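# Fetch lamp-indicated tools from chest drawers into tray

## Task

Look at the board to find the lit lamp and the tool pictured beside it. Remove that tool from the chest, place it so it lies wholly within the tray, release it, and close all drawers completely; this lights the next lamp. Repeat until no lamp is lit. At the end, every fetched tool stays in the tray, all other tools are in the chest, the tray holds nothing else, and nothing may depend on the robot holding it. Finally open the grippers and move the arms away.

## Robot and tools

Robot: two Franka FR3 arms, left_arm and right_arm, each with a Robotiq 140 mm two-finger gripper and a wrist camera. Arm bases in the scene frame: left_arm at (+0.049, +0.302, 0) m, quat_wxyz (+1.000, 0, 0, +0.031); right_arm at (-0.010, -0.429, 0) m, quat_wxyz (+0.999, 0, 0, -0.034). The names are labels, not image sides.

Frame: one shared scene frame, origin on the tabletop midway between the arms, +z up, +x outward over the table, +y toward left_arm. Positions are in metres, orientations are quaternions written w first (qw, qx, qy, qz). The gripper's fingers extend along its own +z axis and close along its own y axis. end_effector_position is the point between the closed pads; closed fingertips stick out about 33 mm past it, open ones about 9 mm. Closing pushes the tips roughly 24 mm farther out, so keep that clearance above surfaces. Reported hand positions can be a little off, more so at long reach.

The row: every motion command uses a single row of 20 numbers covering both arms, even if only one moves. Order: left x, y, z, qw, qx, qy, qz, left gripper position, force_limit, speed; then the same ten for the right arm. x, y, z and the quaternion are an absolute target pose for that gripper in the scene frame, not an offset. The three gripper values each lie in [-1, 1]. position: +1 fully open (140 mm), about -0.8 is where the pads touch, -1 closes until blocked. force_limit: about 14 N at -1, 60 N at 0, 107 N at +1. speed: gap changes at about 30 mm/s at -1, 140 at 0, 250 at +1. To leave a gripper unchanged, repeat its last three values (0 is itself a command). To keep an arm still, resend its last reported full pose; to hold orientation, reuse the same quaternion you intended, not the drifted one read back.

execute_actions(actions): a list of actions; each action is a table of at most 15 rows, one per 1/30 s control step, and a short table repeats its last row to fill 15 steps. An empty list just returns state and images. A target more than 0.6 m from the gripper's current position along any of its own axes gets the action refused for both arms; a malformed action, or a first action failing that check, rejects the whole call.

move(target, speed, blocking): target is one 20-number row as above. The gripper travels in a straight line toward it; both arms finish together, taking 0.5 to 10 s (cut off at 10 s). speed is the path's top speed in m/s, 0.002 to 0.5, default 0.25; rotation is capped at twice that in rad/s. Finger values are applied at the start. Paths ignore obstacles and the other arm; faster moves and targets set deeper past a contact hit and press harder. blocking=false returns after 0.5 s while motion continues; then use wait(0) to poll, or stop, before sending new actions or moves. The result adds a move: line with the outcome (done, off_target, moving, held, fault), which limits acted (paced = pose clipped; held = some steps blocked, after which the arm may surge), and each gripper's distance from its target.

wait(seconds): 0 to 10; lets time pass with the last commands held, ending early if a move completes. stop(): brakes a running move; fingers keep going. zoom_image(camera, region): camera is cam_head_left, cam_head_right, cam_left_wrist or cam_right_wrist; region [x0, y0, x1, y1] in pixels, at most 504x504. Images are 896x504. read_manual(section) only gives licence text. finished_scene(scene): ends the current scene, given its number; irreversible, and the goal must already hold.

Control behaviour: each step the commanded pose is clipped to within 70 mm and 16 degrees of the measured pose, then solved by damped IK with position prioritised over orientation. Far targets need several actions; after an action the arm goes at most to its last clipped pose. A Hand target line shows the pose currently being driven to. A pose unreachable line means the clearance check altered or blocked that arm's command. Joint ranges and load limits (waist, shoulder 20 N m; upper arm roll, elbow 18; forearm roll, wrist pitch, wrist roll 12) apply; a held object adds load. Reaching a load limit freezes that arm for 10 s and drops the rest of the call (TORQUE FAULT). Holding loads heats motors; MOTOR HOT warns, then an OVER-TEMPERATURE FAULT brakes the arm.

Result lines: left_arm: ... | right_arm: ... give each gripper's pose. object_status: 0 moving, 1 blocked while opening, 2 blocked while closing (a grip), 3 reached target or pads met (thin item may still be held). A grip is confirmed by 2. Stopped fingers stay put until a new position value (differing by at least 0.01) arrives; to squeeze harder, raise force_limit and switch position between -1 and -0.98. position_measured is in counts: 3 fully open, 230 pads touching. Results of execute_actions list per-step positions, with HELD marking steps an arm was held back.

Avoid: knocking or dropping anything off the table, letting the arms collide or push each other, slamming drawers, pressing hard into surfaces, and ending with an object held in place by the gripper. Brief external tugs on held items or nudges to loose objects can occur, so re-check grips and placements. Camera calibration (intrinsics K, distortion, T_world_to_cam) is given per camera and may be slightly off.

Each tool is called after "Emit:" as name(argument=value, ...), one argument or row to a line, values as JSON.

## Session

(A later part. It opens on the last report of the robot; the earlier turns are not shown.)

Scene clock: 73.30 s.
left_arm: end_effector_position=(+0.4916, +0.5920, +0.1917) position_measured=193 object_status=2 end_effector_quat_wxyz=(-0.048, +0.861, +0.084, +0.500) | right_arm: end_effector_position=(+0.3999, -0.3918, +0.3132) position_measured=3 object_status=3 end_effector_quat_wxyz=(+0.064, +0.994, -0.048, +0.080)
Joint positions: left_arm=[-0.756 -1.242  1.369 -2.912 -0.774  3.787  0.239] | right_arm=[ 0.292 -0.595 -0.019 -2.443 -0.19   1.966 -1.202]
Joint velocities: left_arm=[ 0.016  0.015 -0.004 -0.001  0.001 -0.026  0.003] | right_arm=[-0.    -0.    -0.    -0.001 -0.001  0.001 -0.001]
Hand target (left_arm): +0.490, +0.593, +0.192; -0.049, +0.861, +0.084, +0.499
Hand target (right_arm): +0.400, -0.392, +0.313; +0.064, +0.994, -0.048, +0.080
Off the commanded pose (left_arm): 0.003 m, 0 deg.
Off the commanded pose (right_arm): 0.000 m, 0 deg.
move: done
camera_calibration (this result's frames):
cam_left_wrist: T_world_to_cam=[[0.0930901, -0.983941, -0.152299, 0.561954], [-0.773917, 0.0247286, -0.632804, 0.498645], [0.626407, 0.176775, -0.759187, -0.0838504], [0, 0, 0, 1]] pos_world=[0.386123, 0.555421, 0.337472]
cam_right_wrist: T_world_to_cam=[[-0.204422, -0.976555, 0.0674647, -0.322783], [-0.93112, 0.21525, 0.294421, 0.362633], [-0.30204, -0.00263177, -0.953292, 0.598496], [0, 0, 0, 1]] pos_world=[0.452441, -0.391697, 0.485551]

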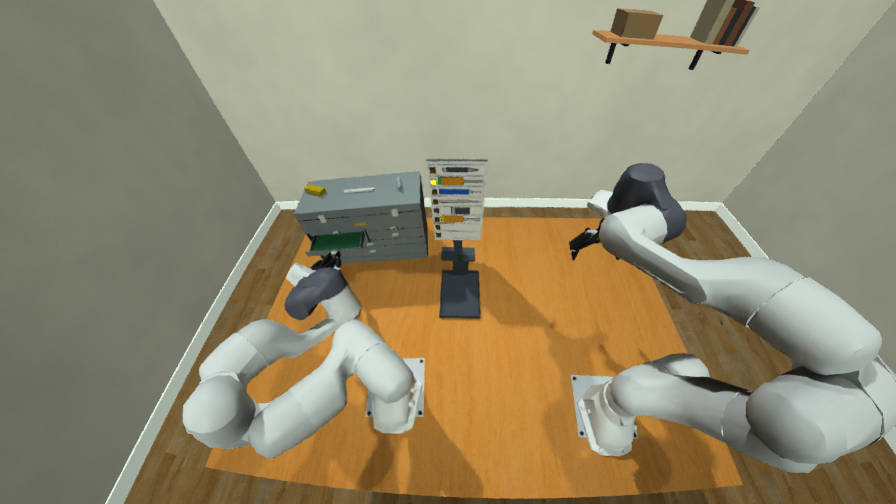

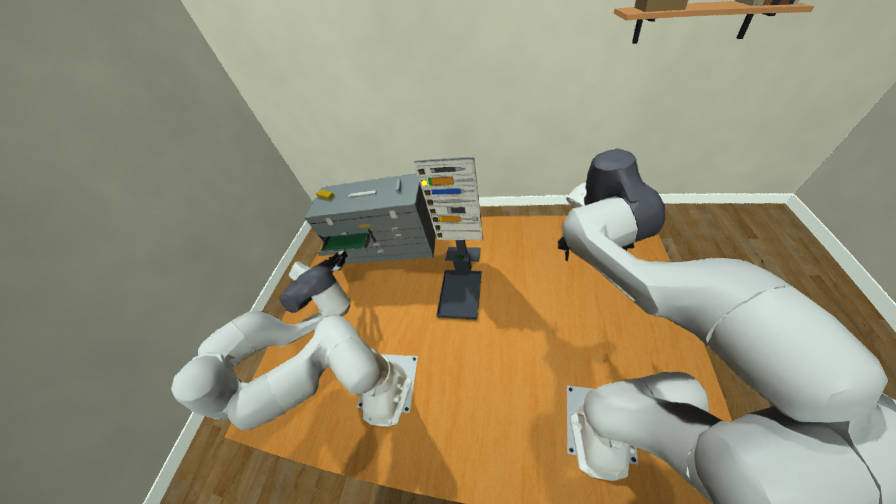

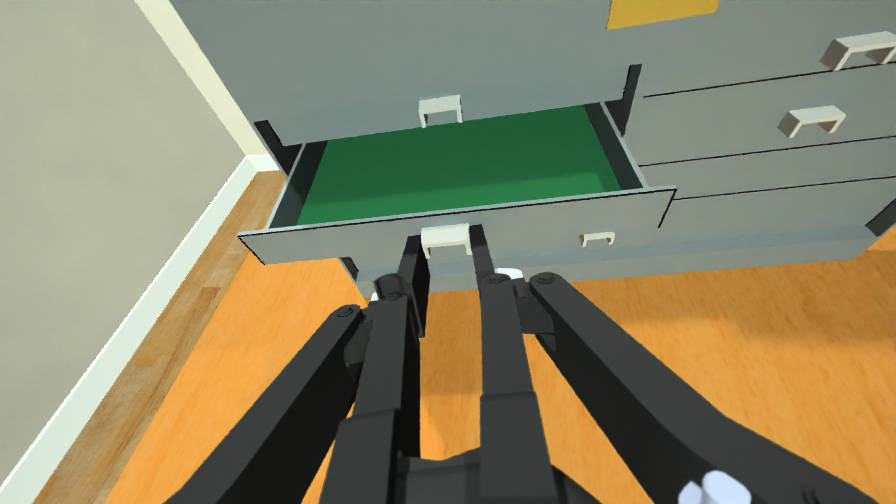

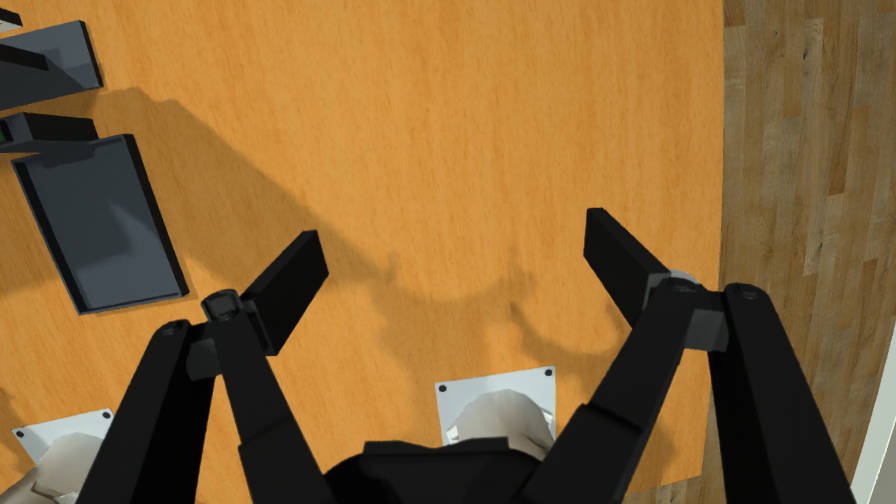

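Emit:
execute_actions(
  actions=[
    [[0.525,0.5945,0.19,-0.048,0.862,0.084,0.498,-1,0,0,0.3999,-0.3918,0.3132,0.064,0.994,-0.048,0.08,1,0,0]],
    [[0.56,0.598,0.19,-0.048,0.862,0.084,0.498,-1,0,0,0.3999,-0.3918,0.3132,0.064,0.994,-0.048,0.08,1,0,0]],
    [[0.5845,0.6,0.19,-0.048,0.862,0.084,0.498,-1,0,0,0.3999,-0.3918,0.3132,0.064,0.994,-0.048,0.08,1,0,0]],
    [[0.5845,0.6,0.19,-0.048,0.862,0.084,0.498,-1,0,0,0.3999,-0.3918,0.3132,0.064,0.994,-0.048,0.08,1,0,0]],
    [[0.5835,0.6,0.19,-0.048,0.862,0.084,0.498,-0.2,0,0,0.3999,-0.3918,0.3132,0.064,0.994,-0.048,0.08,1,0,0]],
    [[0.5835,0.6,0.175,-0.048,0.862,0.084,0.498,-0.2,0,0,0.3999,-0.3918,0.3132,0.064,0.994,-0.048,0.08,1,0,0]],
    [[0.5835,0.6,0.16,-0.048,0.862,0.084,0.498,-0.2,0,0,0.3999,-0.3918,0.3132,0.064,0.994,-0.048,0.08,1,0,0]],
    [[0.5835,0.6,0.16,-0.048,0.862,0.084,0.498,-0.2,0,0,0.3999,-0.3918,0.3132,0.064,0.994,-0.048,0.08,1,0,0]],
    [[0.5835,0.6,0.16,-0.048,0.862,0.084,0.498,-1,0,0,0.3999,-0.3918,0.3132,0.064,0.994,-0.048,0.08,1,0,0]],
    [[0.5835,0.6,0.16,-0.048,0.862,0.084,0.498,-1,0,0,0.3999,-0.3918,0.3132,0.064,0.994,-0.048,0.08,1,0,0]],
    [[0.55,0.597,0.16,-0.048,0.862,0.084,0.498,-1,0,0,0.3999,-0.3918,0.3132,0.064,0.994,-0.048,0.08,1,0,0]],
    [[0.52,0.594,0.16,-0.048,0.862,0.084,0.498,-1,0,0,0.3999,-0.3918,0.3132,0.064,0.994,-0.048,0.08,1,0,0]],
    [[0.49,0.591,0.16,-0.048,0.862,0.084,0.498,-1,0,0,0.3999,-0.3918,0.3132,0.064,0.994,-0.048,0.08,1,0,0]],
    [[0.49,0.591,0.16,-0.048,0.862,0.084,0.498,-1,0,0,0.3999,-0.3918,0.3132,0.064,0.994,-0.048,0.08,1,0,0]],
  ],
)

Scene clock: 80.97 s.
left_arm: end_effector_position=(+0.4915, +0.5914, +0.1610) position_measured=193 object_status=2 end_effector_quat_wxyz=(-0.048, +0.861, +0.084, +0.499) | right_arm: end_effector_position=(+0.3999, -0.3918, +0.3132) position_measured=3 object_status=3 end_effector_quat_wxyz=(+0.064, +0.994, -0.048, +0.080)
Joint positions: left_arm=[-0.798 -1.3    1.507 -2.92  -0.639  3.839  0.24 ] | right_arm=[ 0.292 -0.595 -0.019 -2.443 -0.19   1.966 -1.202]
Joint velocities: left_arm=[ 0.001 -0.     0.001  0.001 -0.    -0.    -0.001] | right_arm=[-0.    -0.     0.    -0.001 -0.     0.001 -0.001]
Hand target (left_arm): +0.490, +0.591, +0.160; -0.048, +0.862, +0.084, +0.498
Hand target (right_arm): +0.400, -0.392, +0.313; +0.064, +0.994, -0.048, +0.080
Off the commanded pose (left_arm): 0.002 m, 0 deg.
Off the commanded pose (right_arm): 0.000 m, 0 deg.
Step readings (end_effector_position; steps 1 to 15: 1st action; 16 to 30: 2nd action; 31 to 45: 3rd action; 46 to 60: 4th action; 61 to 75: 5th action; 76 to 90: 6th action; 91 to 105: 7th action; 106 to 120: 8th action; 121 to 135: 9th action; 136 to 150: 10th action; 151 to 165: 11th action; 166 to 180: 12th action; 181 to 195: 13th action):
0: left_arm (+0.4915, +0.5921, +0.1917) | right_arm (+0.3999, -0.3918, +0.3132)
1: left_arm (+0.4965, +0.5925, +0.1915) | right_arm (+0.3999, -0.3918, +0.3132)
2: left_arm (+0.5045, +0.5932, +0.1916) | right_arm (+0.3999, -0.3918, +0.3132)
4: left_arm (+0.5151, +0.5942, +0.1914) | right_arm (+0.3999, -0.3918, +0.3132)
8: left_arm (+0.5230, +0.5948, +0.1912) | right_arm (+0.3999, -0.3918, +0.3132)
15: left_arm (+0.5245, +0.5948, +0.1911) | right_arm (+0.3999, -0.3918, +0.3132)
16: left_arm (+0.5299, +0.5954, +0.1910) | right_arm (+0.3999, -0.3918, +0.3132)
17: left_arm (+0.5384, +0.5960, +0.1910) | right_arm (+0.3999, -0.3918, +0.3132)
19: left_arm (+0.5495, +0.5971, +0.1908) | right_arm (+0.3999, -0.3918, +0.3132)
23: left_arm (+0.5576, +0.5977, +0.1906) | right_arm (+0.3999, -0.3918, +0.3132)
30: left_arm (+0.5592, +0.5978, +0.1905) | right_arm (+0.3999, -0.3918, +0.3132)
31: left_arm (+0.5633, +0.5982, +0.1904) | right_arm (+0.3999, -0.3918, +0.3132)
32: left_arm (+0.5695, +0.5987, +0.1904) | right_arm (+0.3999, -0.3918, +0.3132)
34: left_arm (+0.5772, +0.5994, +0.1902) | right_arm (+0.3999, -0.3918, +0.3132)
38: left_arm (+0.5823, +0.5998, +0.1900) | right_arm (+0.3999, -0.3918, +0.3132)
45: left_arm (+0.5827, +0.5998, +0.1900) | right_arm (+0.3999, -0.3918, +0.3132)
46: left_arm (+0.5827, +0.5998, +0.1900) | right_arm (+0.3999, -0.3918, +0.3132)
47: left_arm (+0.5827, +0.5998, +0.1900) | right_arm (+0.3999, -0.3918, +0.3132)
49: left_arm (+0.5827, +0.5998, +0.1900) | right_arm (+0.3999, -0.3918, +0.3132)
53: left_arm (+0.5828, +0.5998, +0.1900) | right_arm (+0.3999, -0.3918, +0.3132)
60: left_arm (+0.5828, +0.5998, +0.1900) | right_arm (+0.3999, -0.3918, +0.3132)
61: left_arm (+0.5828, +0.5998, +0.1900) | right_arm (+0.3999, -0.3918, +0.3132)
62: left_arm (+0.5827, +0.5999, +0.1899) | right_arm (+0.3999, -0.3918, +0.3132)
64: left_arm (+0.5826, +0.6003, +0.1899) | right_arm (+0.3999, -0.3918, +0.3132)
68: left_arm (+0.5826, +0.6003, +0.1899) | right_arm (+0.3999, -0.3918, +0.3132)
75: left_arm (+0.5827, +0.6003, +0.1899) | right_arm (+0.3999, -0.3918, +0.3132)
76: left_arm (+0.5830, +0.6006, +0.1882) | right_arm (+0.3999, -0.3918, +0.3132)
77: left_arm (+0.5828, +0.6002, +0.1836) | right_arm (+0.3999, -0.3918, +0.3132)
79: left_arm (+0.5824, +0.5995, +0.1771) | right_arm (+0.3999, -0.3918, +0.3132)
83: left_arm (+0.5828, +0.5995, +0.1747) | right_arm (+0.3999, -0.3918, +0.3132)
90: left_arm (+0.5829, +0.5995, +0.1748) | right_arm (+0.3999, -0.3918, +0.3132)
91: left_arm (+0.5832, +0.5998, +0.1731) | right_arm (+0.3999, -0.3918, +0.3132)
92: left_arm (+0.5831, +0.5996, +0.1693) | right_arm (+0.3999, -0.3918, +0.3132)
94: left_arm (+0.5825, +0.5990, +0.1625) | right_arm (+0.3999, -0.3918, +0.3132)
98: left_arm (+0.5828, +0.5991, +0.1596) | right_arm (+0.3999, -0.3918, +0.3132)
105: left_arm (+0.5830, +0.5991, +0.1597) | right_arm (+0.3999, -0.3918, +0.3132)
106: left_arm (+0.5830, +0.5991, +0.1597) | right_arm (+0.3999, -0.3918, +0.3132)
107: left_arm (+0.5830, +0.5991, +0.1597) | right_arm (+0.3999, -0.3918, +0.3132)
109: left_arm (+0.5830, +0.5991, +0.1597) | right_arm (+0.3999, -0.3918, +0.3132)
113: left_arm (+0.5830, +0.5991, +0.1597) | right_arm (+0.3999, -0.3918, +0.3132)
120: left_arm (+0.5830, +0.5991, +0.1597) | right_arm (+0.3999, -0.3918, +0.3132)
121: left_arm (+0.5830, +0.5990, +0.1596) | right_arm (+0.3999, -0.3918, +0.3132)
122: left_arm (+0.5829, +0.5987, +0.1594) | right_arm (+0.3999, -0.3918, +0.3132)
124: left_arm (+0.5829, +0.5982, +0.1591) | right_arm (+0.3999, -0.3918, +0.3132)
128: left_arm (+0.5826, +0.5992, +0.1593) | right_arm (+0.3999, -0.3918, +0.3132)
135: left_arm (+0.5826, +0.5992, +0.1593) | right_arm (+0.3999, -0.3918, +0.3132)
136: left_arm (+0.5826, +0.5992, +0.1593) | right_arm (+0.3999, -0.3918, +0.3132)
137: left_arm (+0.5826, +0.5992, +0.1593) | right_arm (+0.3999, -0.3918, +0.3132)
139: left_arm (+0.5826, +0.5992, +0.1593) | right_arm (+0.3999, -0.3918, +0.3132)
143: left_arm (+0.5826, +0.5992, +0.1593) | right_arm (+0.3999, -0.3918, +0.3132)
150: left_arm (+0.5826, +0.5992, +0.1593) | right_arm (+0.3999, -0.3918, +0.3132)
151: left_arm (+0.5776, +0.5987, +0.1594) | right_arm (+0.3999, -0.3918, +0.3132)
152: left_arm (+0.5696, +0.5981, +0.1594) | right_arm (+0.3999, -0.3918, +0.3132)
154: left_arm (+0.5595, +0.5972, +0.1597) | right_arm (+0.3999, -0.3918, +0.3132)
158: left_arm (+0.5525, +0.5966, +0.1598) | right_arm (+0.3999, -0.3918, +0.3132)
165: left_arm (+0.5512, +0.5965, +0.1599) | right_arm (+0.3999, -0.3918, +0.3132)
166: left_arm (+0.5465, +0.5961, +0.1600) | right_arm (+0.3999, -0.3918, +0.3132)
167: left_arm (+0.5389, +0.5954, +0.1600) | right_arm (+0.3999, -0.3918, +0.3132)
169: left_arm (+0.5293, +0.5946, +0.1602) | right_arm (+0.3999, -0.3918, +0.3132)
173: left_arm (+0.5227, +0.5940, +0.1604) | right_arm (+0.3999, -0.3918, +0.3132)
180: left_arm (+0.5215, +0.5940, +0.1604) | right_arm (+0.3999, -0.3918, +0.3132)
181: left_arm (+0.5168, +0.5935, +0.1606) | right_arm (+0.3999, -0.3918, +0.3132)
182: left_arm (+0.5093, +0.5929, +0.1605) | right_arm (+0.3999, -0.3918, +0.3132)
184: left_arm (+0.4996, +0.5920, +0.1608) | right_arm (+0.3999, -0.3918, +0.3132)
Lines left out of this list: 7.
camera_calibration (this result's frames):
cam_left_wrist: T_world_to_cam=[[0.0926871, -0.98401, -0.152094, 0.556885], [-0.774724, 0.0246834, -0.631818, 0.479335], [0.625469, 0.176392, -0.760049, -0.106165], [0, 0, 0, 1]] pos_world=[0.386139, 0.554876, 0.306861]
cam_right_wrist: T_world_to_cam=[[-0.204422, -0.976555, 0.0674648, -0.322783], [-0.93112, 0.21525, 0.294421, 0.362633], [-0.30204, -0.00263186, -0.953292, 0.598496], [0, 0, 0, 1]] pos_world=[0.452441, -0.391697, 0.485551]

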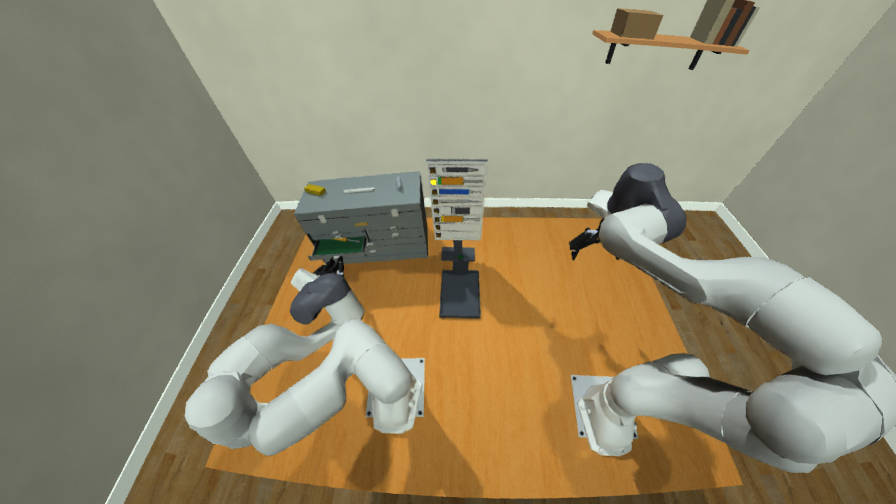

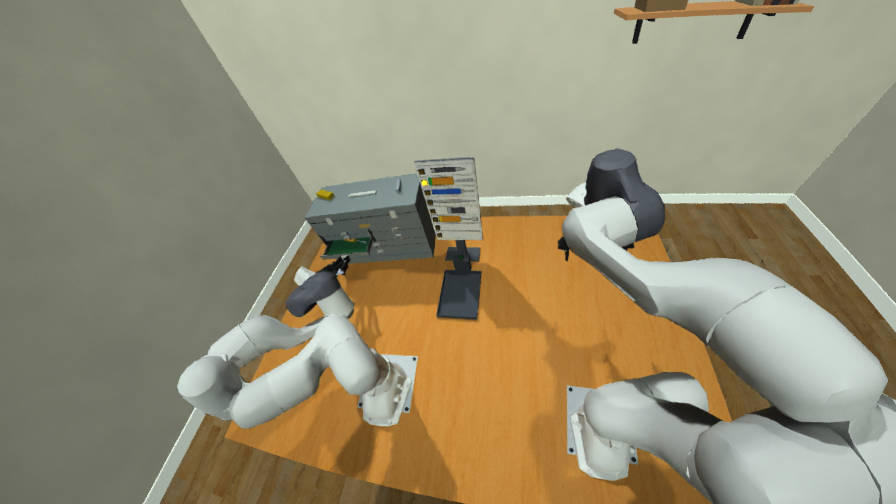

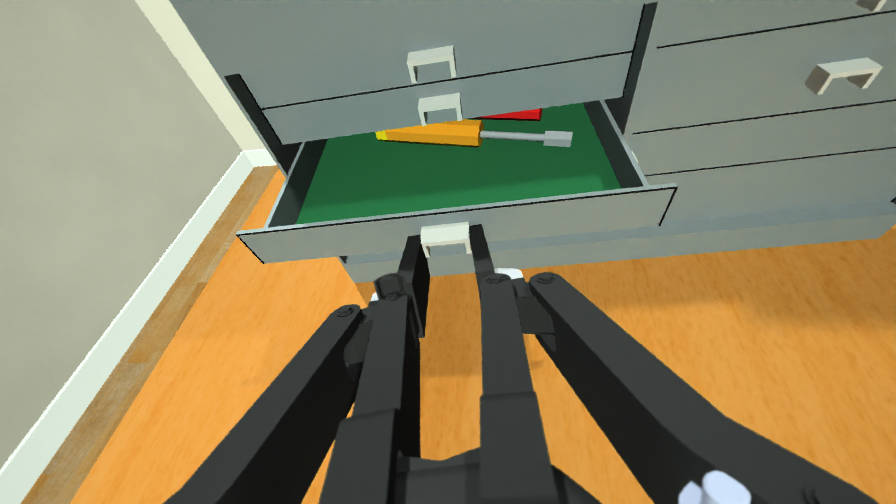

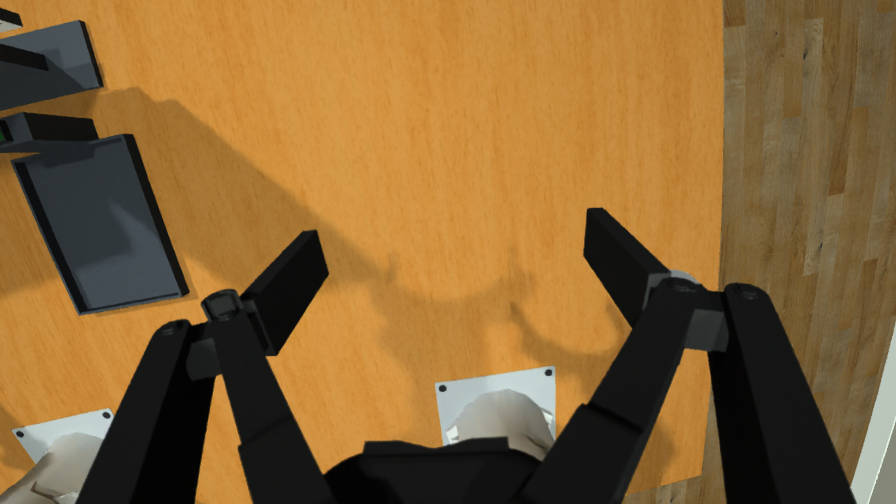

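Emit:
move(
  target=[0.41,0.583,0.168,-0.025,0.9615,0.093,0.257,-1,0,0,0.3999,-0.3918,0.3132,0.064,0.994,-0.048,0.08,1,0,0],
  speed=0.06,
)

Scene clock: 86.00 s.
left_arm: end_effector_position=(+0.4152, +0.5902, +0.1793) position_measured=193 object_status=2 end_effector_quat_wxyz=(-0.044, +0.960, +0.076, +0.266) | right_arm: end_effector_position=(+0.3999, -0.3918, +0.3132) position_measured=3 object_status=3 end_effector_quat_wxyz=(+0.064, +0.994, -0.048, +0.080)
Joint positions: left_arm=[ 0.667 -0.48  -0.026 -2.855 -0.761  2.781 -0.36 ] | right_arm=[ 0.292 -0.595 -0.019 -2.443 -0.19   1.966 -1.202]
Joint velocities: left_arm=[ 0.036  0.    -0.035  0.005  0.    -0.017 -0.023] | right_arm=[-0.001  0.001  0.001  0.    -0.    -0.     0.001]
Hand target (left_arm): +0.411, +0.589, +0.173; -0.036, +0.960, +0.090, +0.261
Hand target (right_arm): +0.400, -0.392, +0.313; +0.064, +0.994, -0.048, +0.080
Off the commanded pose (left_arm): 0.014 m, 3 deg.
Off the commanded pose (right_arm): 0.000 m, 0 deg.
move: off_target (left_arm)
camera_calibration (this result's frames):
cam_left_wrist: T_world_to_cam=[[0.00800075, -0.99164, -0.128789, 0.601061], [-0.983821, 0.0152457, -0.178505, 0.443006], [0.178976, 0.128134, -0.975474, 0.208156], [0, 0, 0, 1]] pos_world=[0.393774, 0.56261, 0.35954]
cam_right_wrist: T_world_to_cam=[[-0.204422, -0.976555, 0.0674649, -0.322783], [-0.93112, 0.21525, 0.294421, 0.362633], [-0.30204, -0.00263195, -0.953292, 0.598496], [0, 0, 0, 1]] pos_world=[0.452441, -0.391697, 0.485551]

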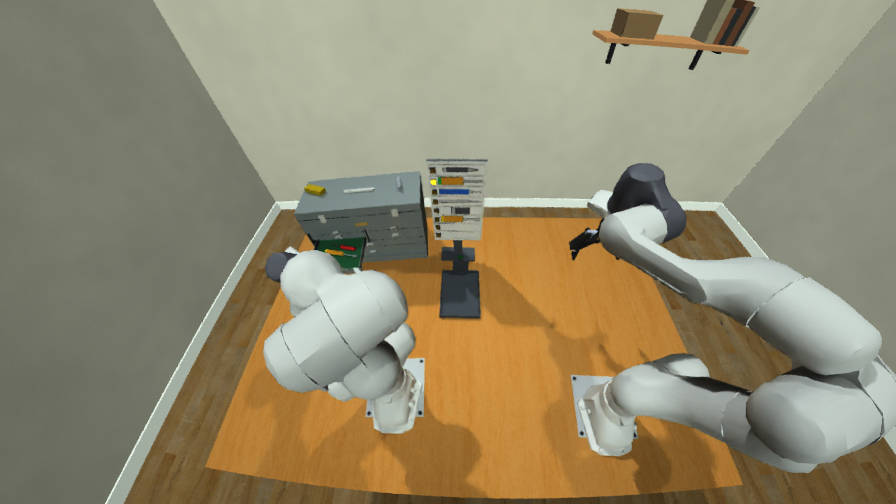

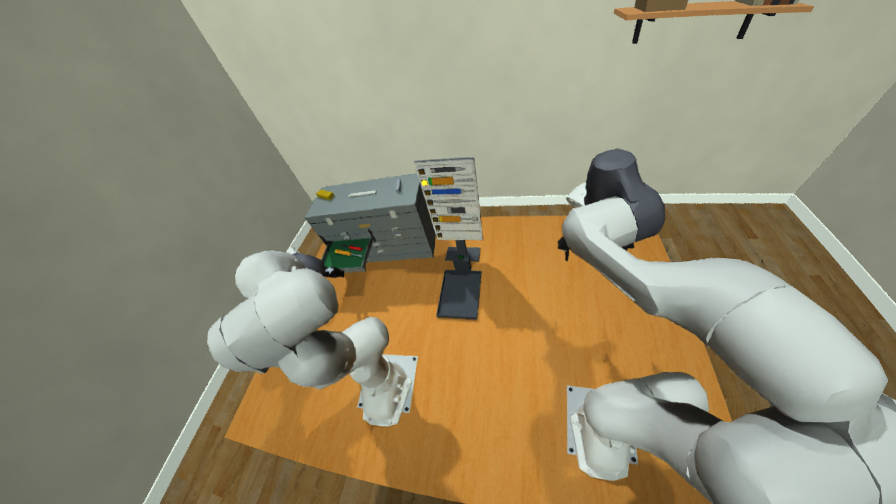

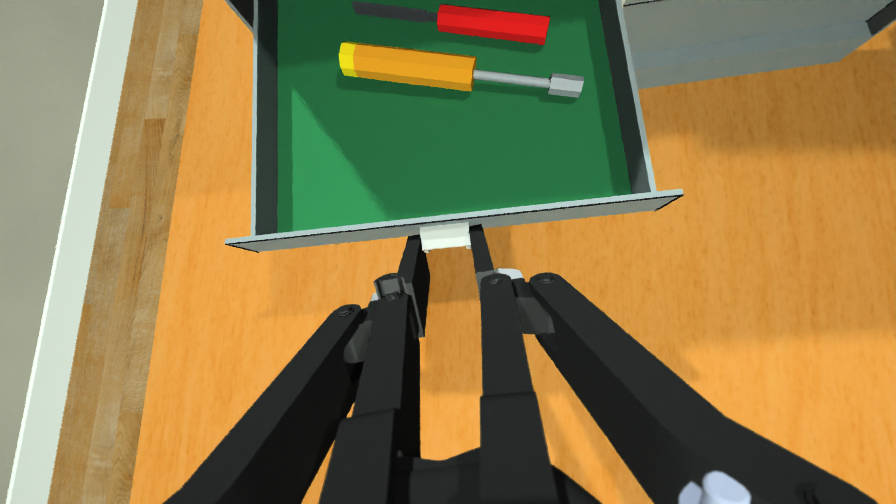

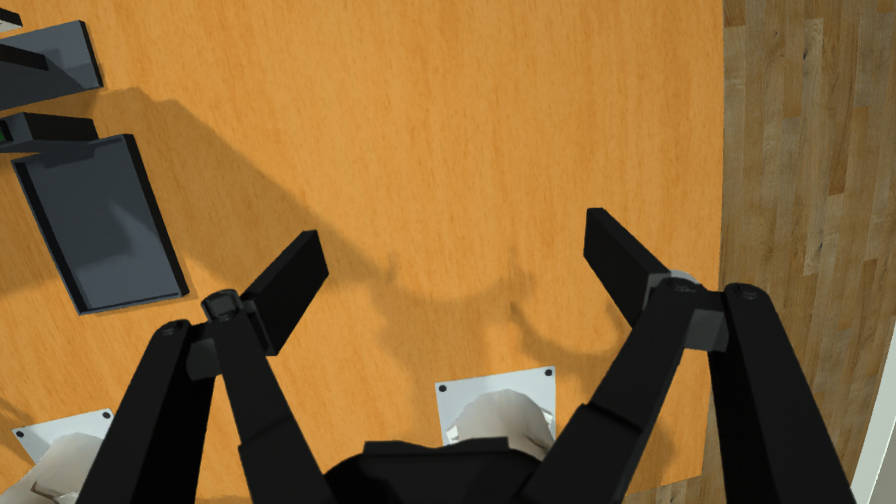

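Emit:
move(
  target=[0.592,0.606,0.178,-0.036,0.960,0.085,0.262,-1,0,0,0.3999,-0.3918,0.3132,0.064,0.994,-0.048,0.08,1,0,0],
  speed=0.08,
)

Scene clock: 88.70 s.
left_arm: end_effector_position=(+0.5915, +0.6061, +0.1819) position_measured=193 object_status=2 end_effector_quat_wxyz=(-0.040, +0.960, +0.071, +0.266) | right_arm: end_effector_position=(+0.3999, -0.3918, +0.3132) position_measured=3 object_status=3 end_effector_quat_wxyz=(+0.064, +0.994, -0.048, +0.080)
Joint positions: left_arm=[ 0.654 -0.021 -0.21  -2.42  -0.614  2.882 -0.656] | right_arm=[ 0.292 -0.595 -0.019 -2.443 -0.19   1.966 -1.202]
Joint velocities: left_arm=[-0.     0.001 -0.001 -0.     0.056 -0.001 -0.087] | right_arm=[-0.001 -0.001 -0.001  0.002 -0.     0.     0.   ]
Hand target (left_arm): +0.593, +0.604, +0.180; -0.035, +0.960, +0.084, +0.265
Hand target (right_arm): +0.400, -0.392, +0.313; +0.064, +0.994, -0.048, +0.080
Off the commanded pose (left_arm): 0.004 m, 2 deg.
Off the commanded pose (right_arm): 0.000 m, 0 deg.
move: off_target (left_arm)
camera_calibration (this result's frames):
cam_left_wrist: T_world_to_cam=[[-0.00297973, -0.992117, -0.125276, 0.621811], [-0.983558, 0.0255289, -0.178781, 0.610276], [0.18057, 0.122683, -0.975881, 0.17953], [0, 0, 0, 1]] pos_world=[0.569677, 0.579304, 0.362203]
cam_right_wrist: T_world_to_cam=[[-0.204422, -0.976555, 0.0674649, -0.322783], [-0.93112, 0.215251, 0.294421, 0.362633], [-0.30204, -0.00263189, -0.953292, 0.598496], [0, 0, 0, 1]] pos_world=[0.452441, -0.391697, 0.485551]

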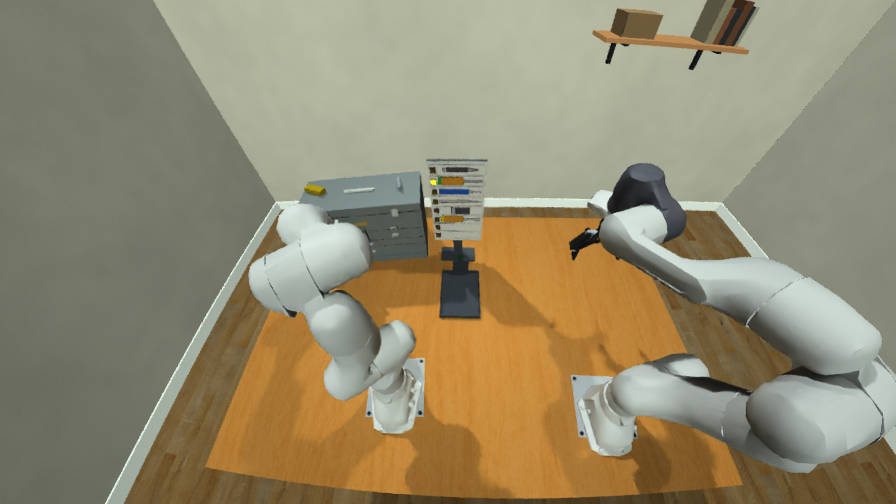

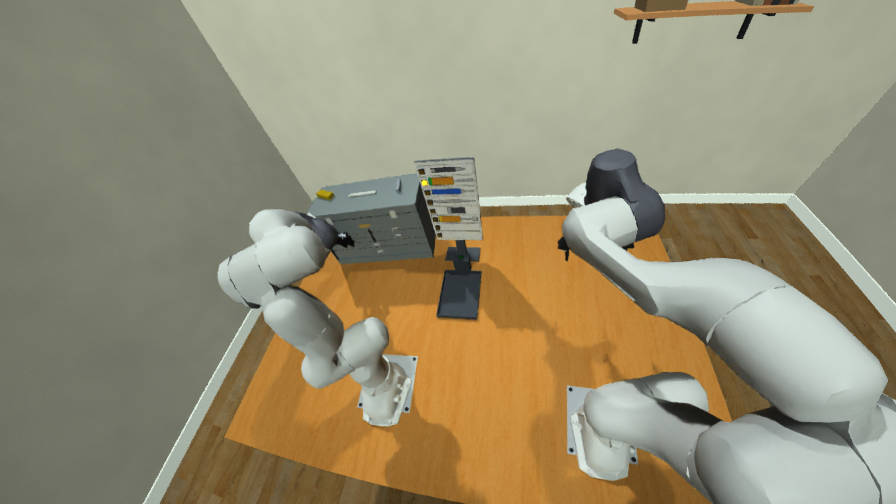

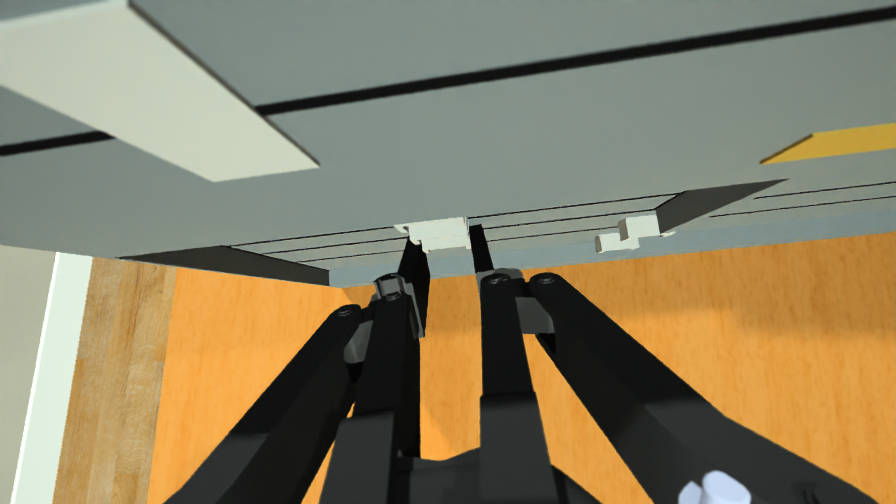

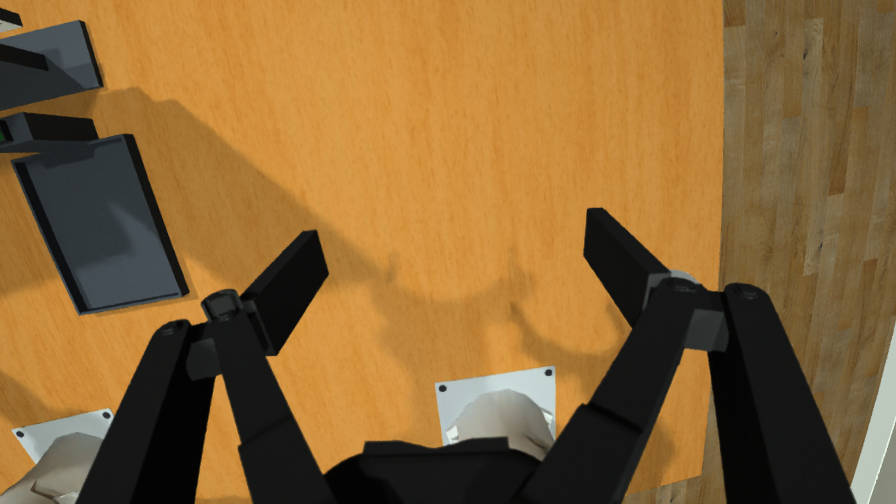

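Emit:
move(
  target=[0.596,0.6065,0.181,-0.036,0.960,0.085,0.262,-1,0,0,0.3999,-0.3918,0.3132,0.064,0.994,-0.048,0.08,1,0,0],
  speed=0.02,
)

Emit:
move(
  target=[0.592,0.606,0.181,-0.036,0.960,0.085,0.262,-0.2,0,0,0.3999,-0.3918,0.3132,0.064,0.994,-0.048,0.08,1,0,0],
)

Emit:
move(
  target=[0.54,0.47,0.17,-0.048,0.862,0.084,0.498,-0.2,0,0,0.3999,-0.3918,0.3132,0.064,0.994,-0.048,0.08,1,0,0],
  speed=0.1,
)

Scene clock: 89.77 s.
left_arm: end_effector_position=(+0.5934, +0.6061, +0.1820) position_measured=193 object_status=2 end_effector_quat_wxyz=(-0.039, +0.961, +0.074, +0.262) | right_arm: end_effector_position=(+0.3999, -0.3918, +0.3132) position_measured=3 object_status=3 end_effector_quat_wxyz=(+0.064, +0.994, -0.048, +0.080)
Joint positions: left_arm=[ 0.656 -0.016 -0.211 -2.41  -0.58   2.871 -0.694] | right_arm=[ 0.292 -0.595 -0.019 -2.443 -0.19   1.966 -1.202]
Joint velocities: left_arm=[ 0.001  0.    -0.001  0.004  0.015 -0.007 -0.028] | right_arm=[ 0.    -0.    -0.001  0.    -0.    -0.     0.   ]
Hand target (left_arm): +0.596, +0.606, +0.181; -0.036, +0.960, +0.085, +0.263
Hand target (right_arm): +0.400, -0.392, +0.313; +0.064, +0.994, -0.048, +0.080
Off the commanded pose (left_arm): 0.003 m, 1 deg.
Off the commanded pose (right_arm): 0.000 m, 0 deg.
move: done
camera_calibration (this result's frames):
cam_left_wrist: T_world_to_cam=[[0.00152034, -0.992833, -0.119503, 0.618612], [-0.985057, 0.0190939, -0.171165, 0.615588], [0.17222, 0.117977, -0.977968, 0.187531], [0, 0, 0, 1]] pos_world=[0.573152, 0.580299, 0.362692]
cam_right_wrist: T_world_to_cam=[[-0.204422, -0.976555, 0.0674648, -0.322783], [-0.93112, 0.215251, 0.294421, 0.362633], [-0.30204, -0.00263183, -0.953292, 0.598496], [0, 0, 0, 1]] pos_world=[0.452441, -0.391697, 0.485551]

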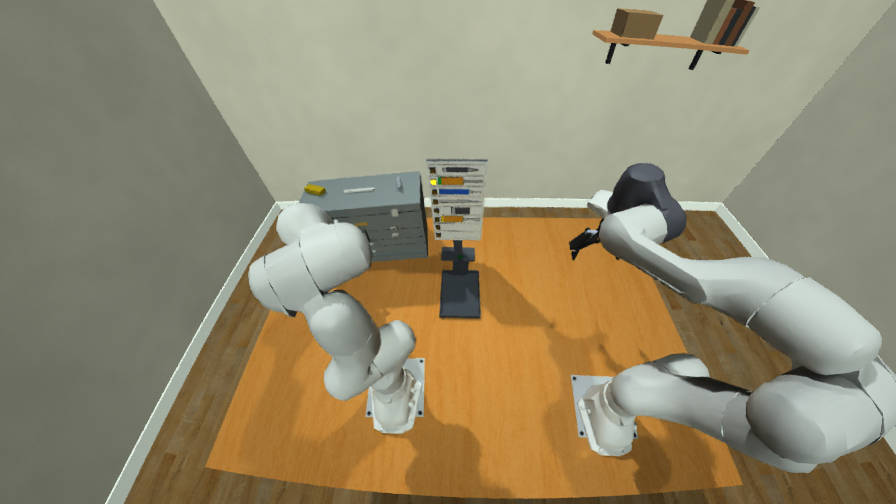

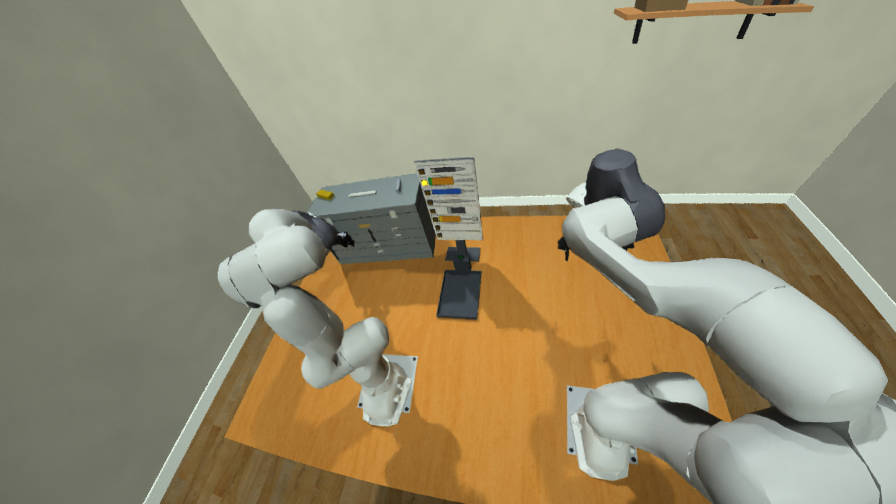

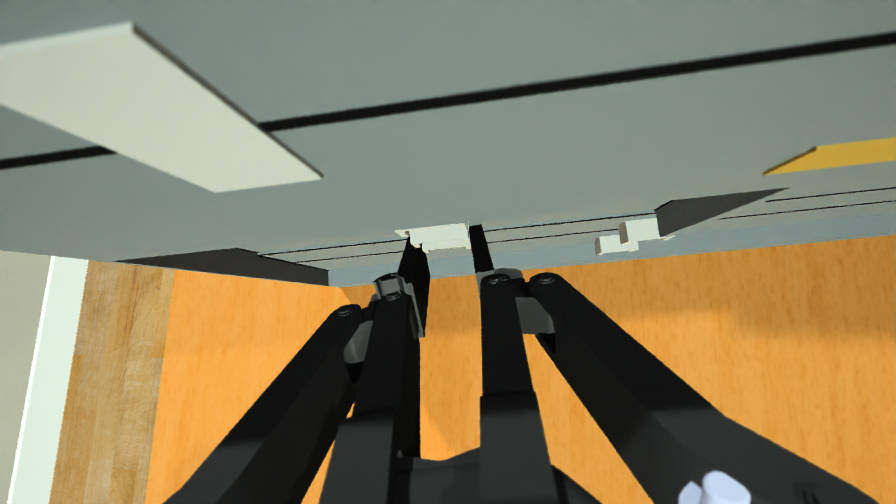

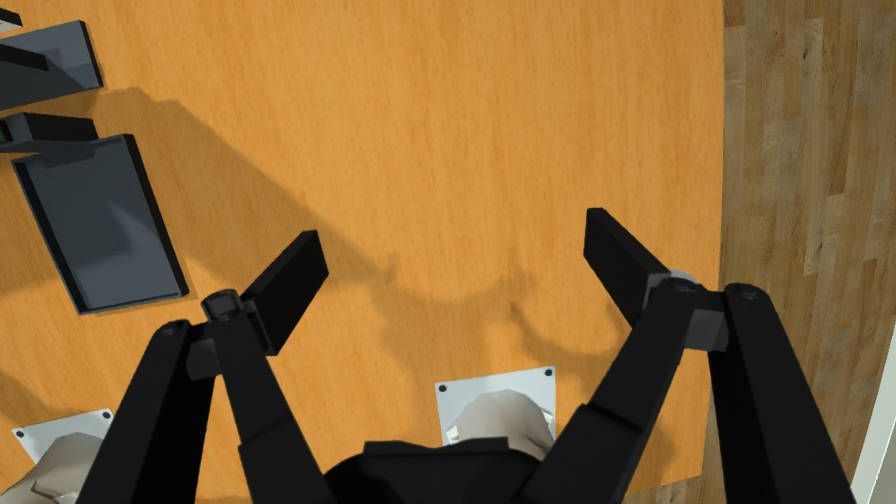

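Scene clock: 90.47 s.
left_arm: end_effector_position=(+0.5922, +0.6064, +0.1812) position_measured=154 object_status=3 end_effector_quat_wxyz=(-0.037, +0.961, +0.080, +0.262) | right_arm: end_effector_position=(+0.3999, -0.3918, +0.3132) position_measured=3 object_status=3 end_effector_quat_wxyz=(+0.064, +0.994, -0.048, +0.080)
Joint positions: left_arm=[ 0.657 -0.017 -0.21  -2.412 -0.58   2.87  -0.703] | right_arm=[ 0.292 -0.595 -0.019 -2.443 -0.19   1.966 -1.202]
Joint velocities: left_arm=[ 0.001  0.001 -0.001 -0.    -0.    -0.001 -0.014] | right_arm=[ 0.001  0.     0.     0.001 -0.001  0.001  0.   ]
Hand target (left_arm): +0.592, +0.606, +0.181; -0.036, +0.961, +0.085, +0.262
Hand target (right_arm): +0.400, -0.392, +0.313; +0.064, +0.994, -0.048, +0.080
Off the commanded pose (left_arm): 0.001 m, 1 deg.
Off the commanded pose (right_arm): 0.000 m, 0 deg.
move: done
camera_calibration (this result's frames):
cam_left_wrist: T_world_to_cam=[[0.0104963, -0.993416, -0.114078, 0.612865], [-0.98527, 0.0091988, -0.170759, 0.620327], [0.170685, 0.11419, -0.978687, 0.190259], [0, 0, 0, 1]] pos_world=[0.572282, 0.581398, 0.362045]
cam_right_wrist: T_world_to_cam=[[-0.204422, -0.976555, 0.0674648, -0.322783], [-0.93112, 0.215251, 0.294421, 0.362633], [-0.30204, -0.00263188, -0.953292, 0.598496], [0, 0, 0, 1]] pos_world=[0.452441, -0.391697, 0.485551]

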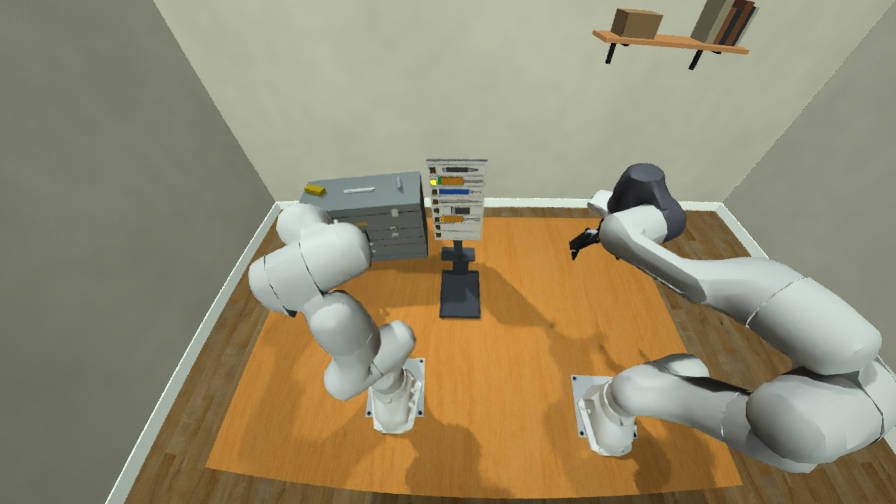

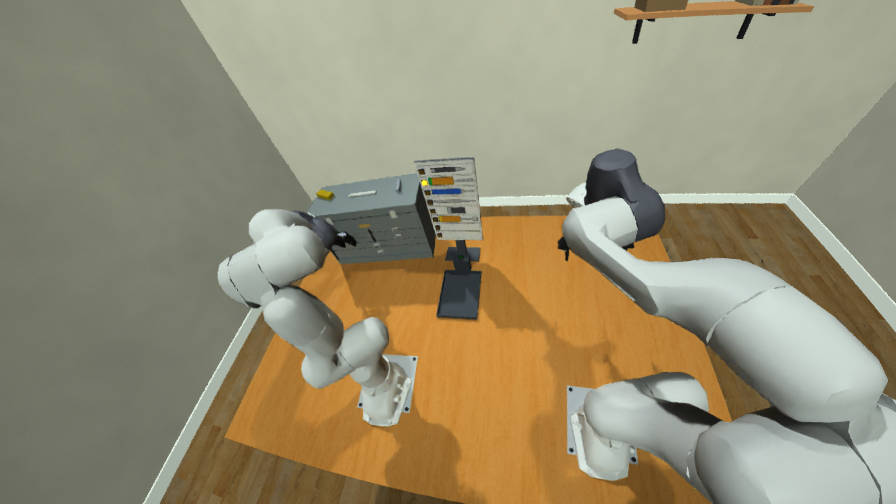

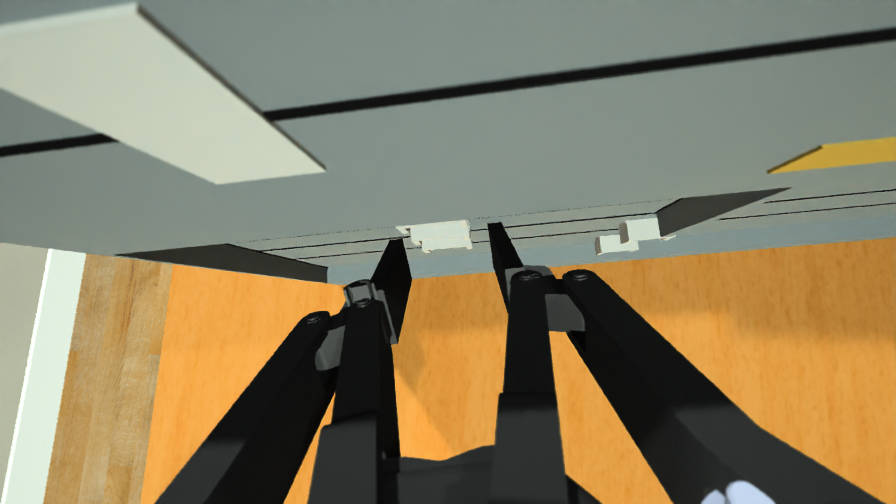

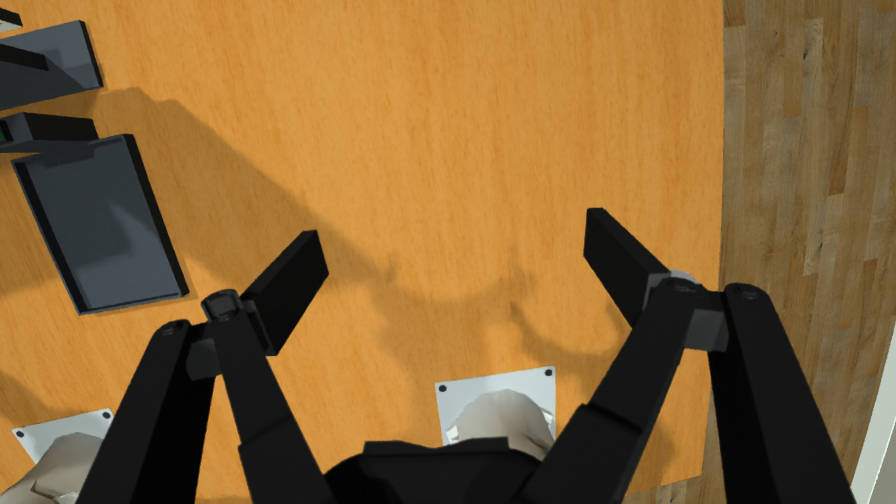

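Scene clock: 94.27 s.
left_arm: end_effector_position=(+0.5325, +0.4691, +0.1617) position_measured=154 object_status=3 end_effector_quat_wxyz=(-0.040, +0.868, +0.090, +0.486) | right_arm: end_effector_position=(+0.3999, -0.3918, +0.3132) position_measured=3 object_status=3 end_effector_quat_wxyz=(+0.064, +0.994, -0.048, +0.080)
Joint positions: left_arm=[ 0.837 -0.357 -0.599 -2.823 -2.636  2.662  0.998] | right_arm=[ 0.292 -0.595 -0.019 -2.443 -0.19   1.966 -1.202]
Joint velocities: left_arm=[ 0.01  -0.003 -0.011 -0.001 -0.004 -0.008  0.027] | right_arm=[-0.001  0.001  0.    -0.     0.    -0.    -0.   ]
Hand target (left_arm): +0.533, +0.469, +0.162; -0.044, +0.868, +0.086, +0.487
Hand target (right_arm): +0.400, -0.392, +0.313; +0.064, +0.994, -0.048, +0.080
Off the commanded pose (left_arm): 0.011 m, 2 deg.
Off the commanded pose (right_arm): 0.000 m, 0 deg.
move: off_target (left_arm)
camera_calibration (this result's frames):
cam_left_wrist: T_world_to_cam=[[0.0925049, -0.986864, -0.13245, 0.431041], [-0.792616, 0.00752978, -0.609675, 0.528613], [0.602663, 0.16138, -0.781507, -0.086992], [0, 0, 0, 1]] pos_world=[0.43154, 0.435437, 0.311389]
cam_right_wrist: T_world_to_cam=[[-0.204421, -0.976555, 0.0674648, -0.322783], [-0.93112, 0.21525, 0.294421, 0.362633], [-0.30204, -0.00263192, -0.953292, 0.598496], [0, 0, 0, 1]] pos_world=[0.452441, -0.391697, 0.485551]

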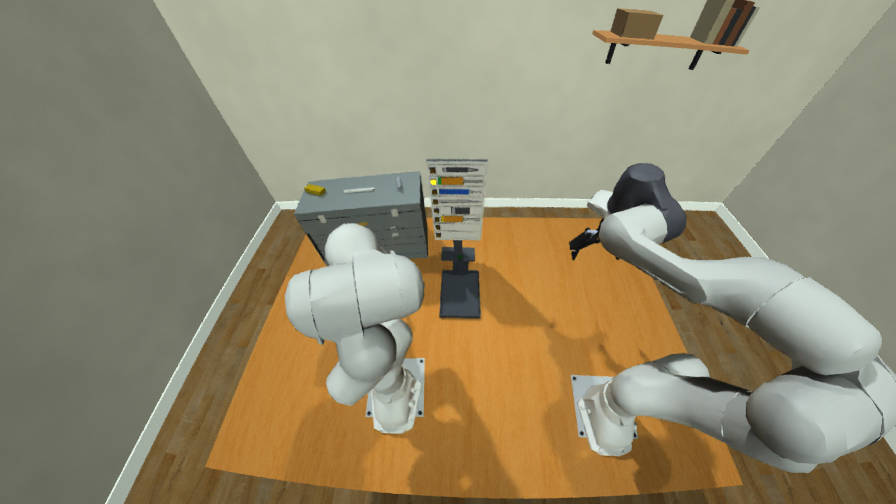

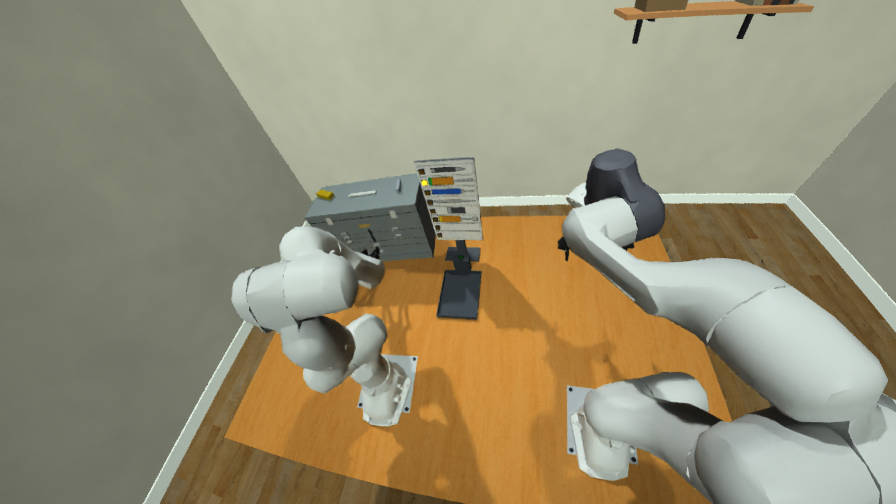

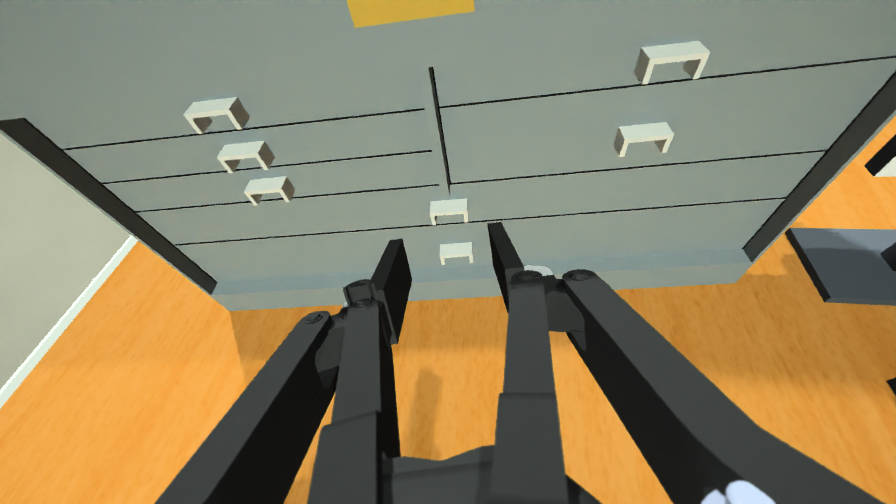

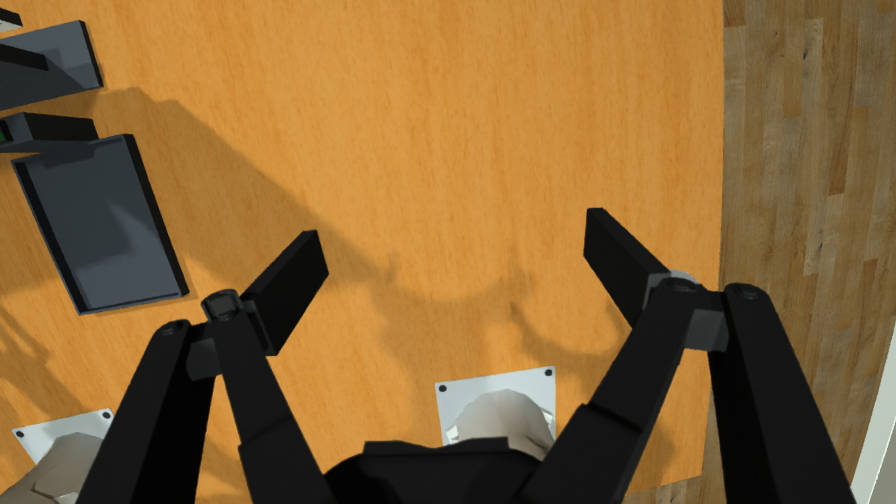

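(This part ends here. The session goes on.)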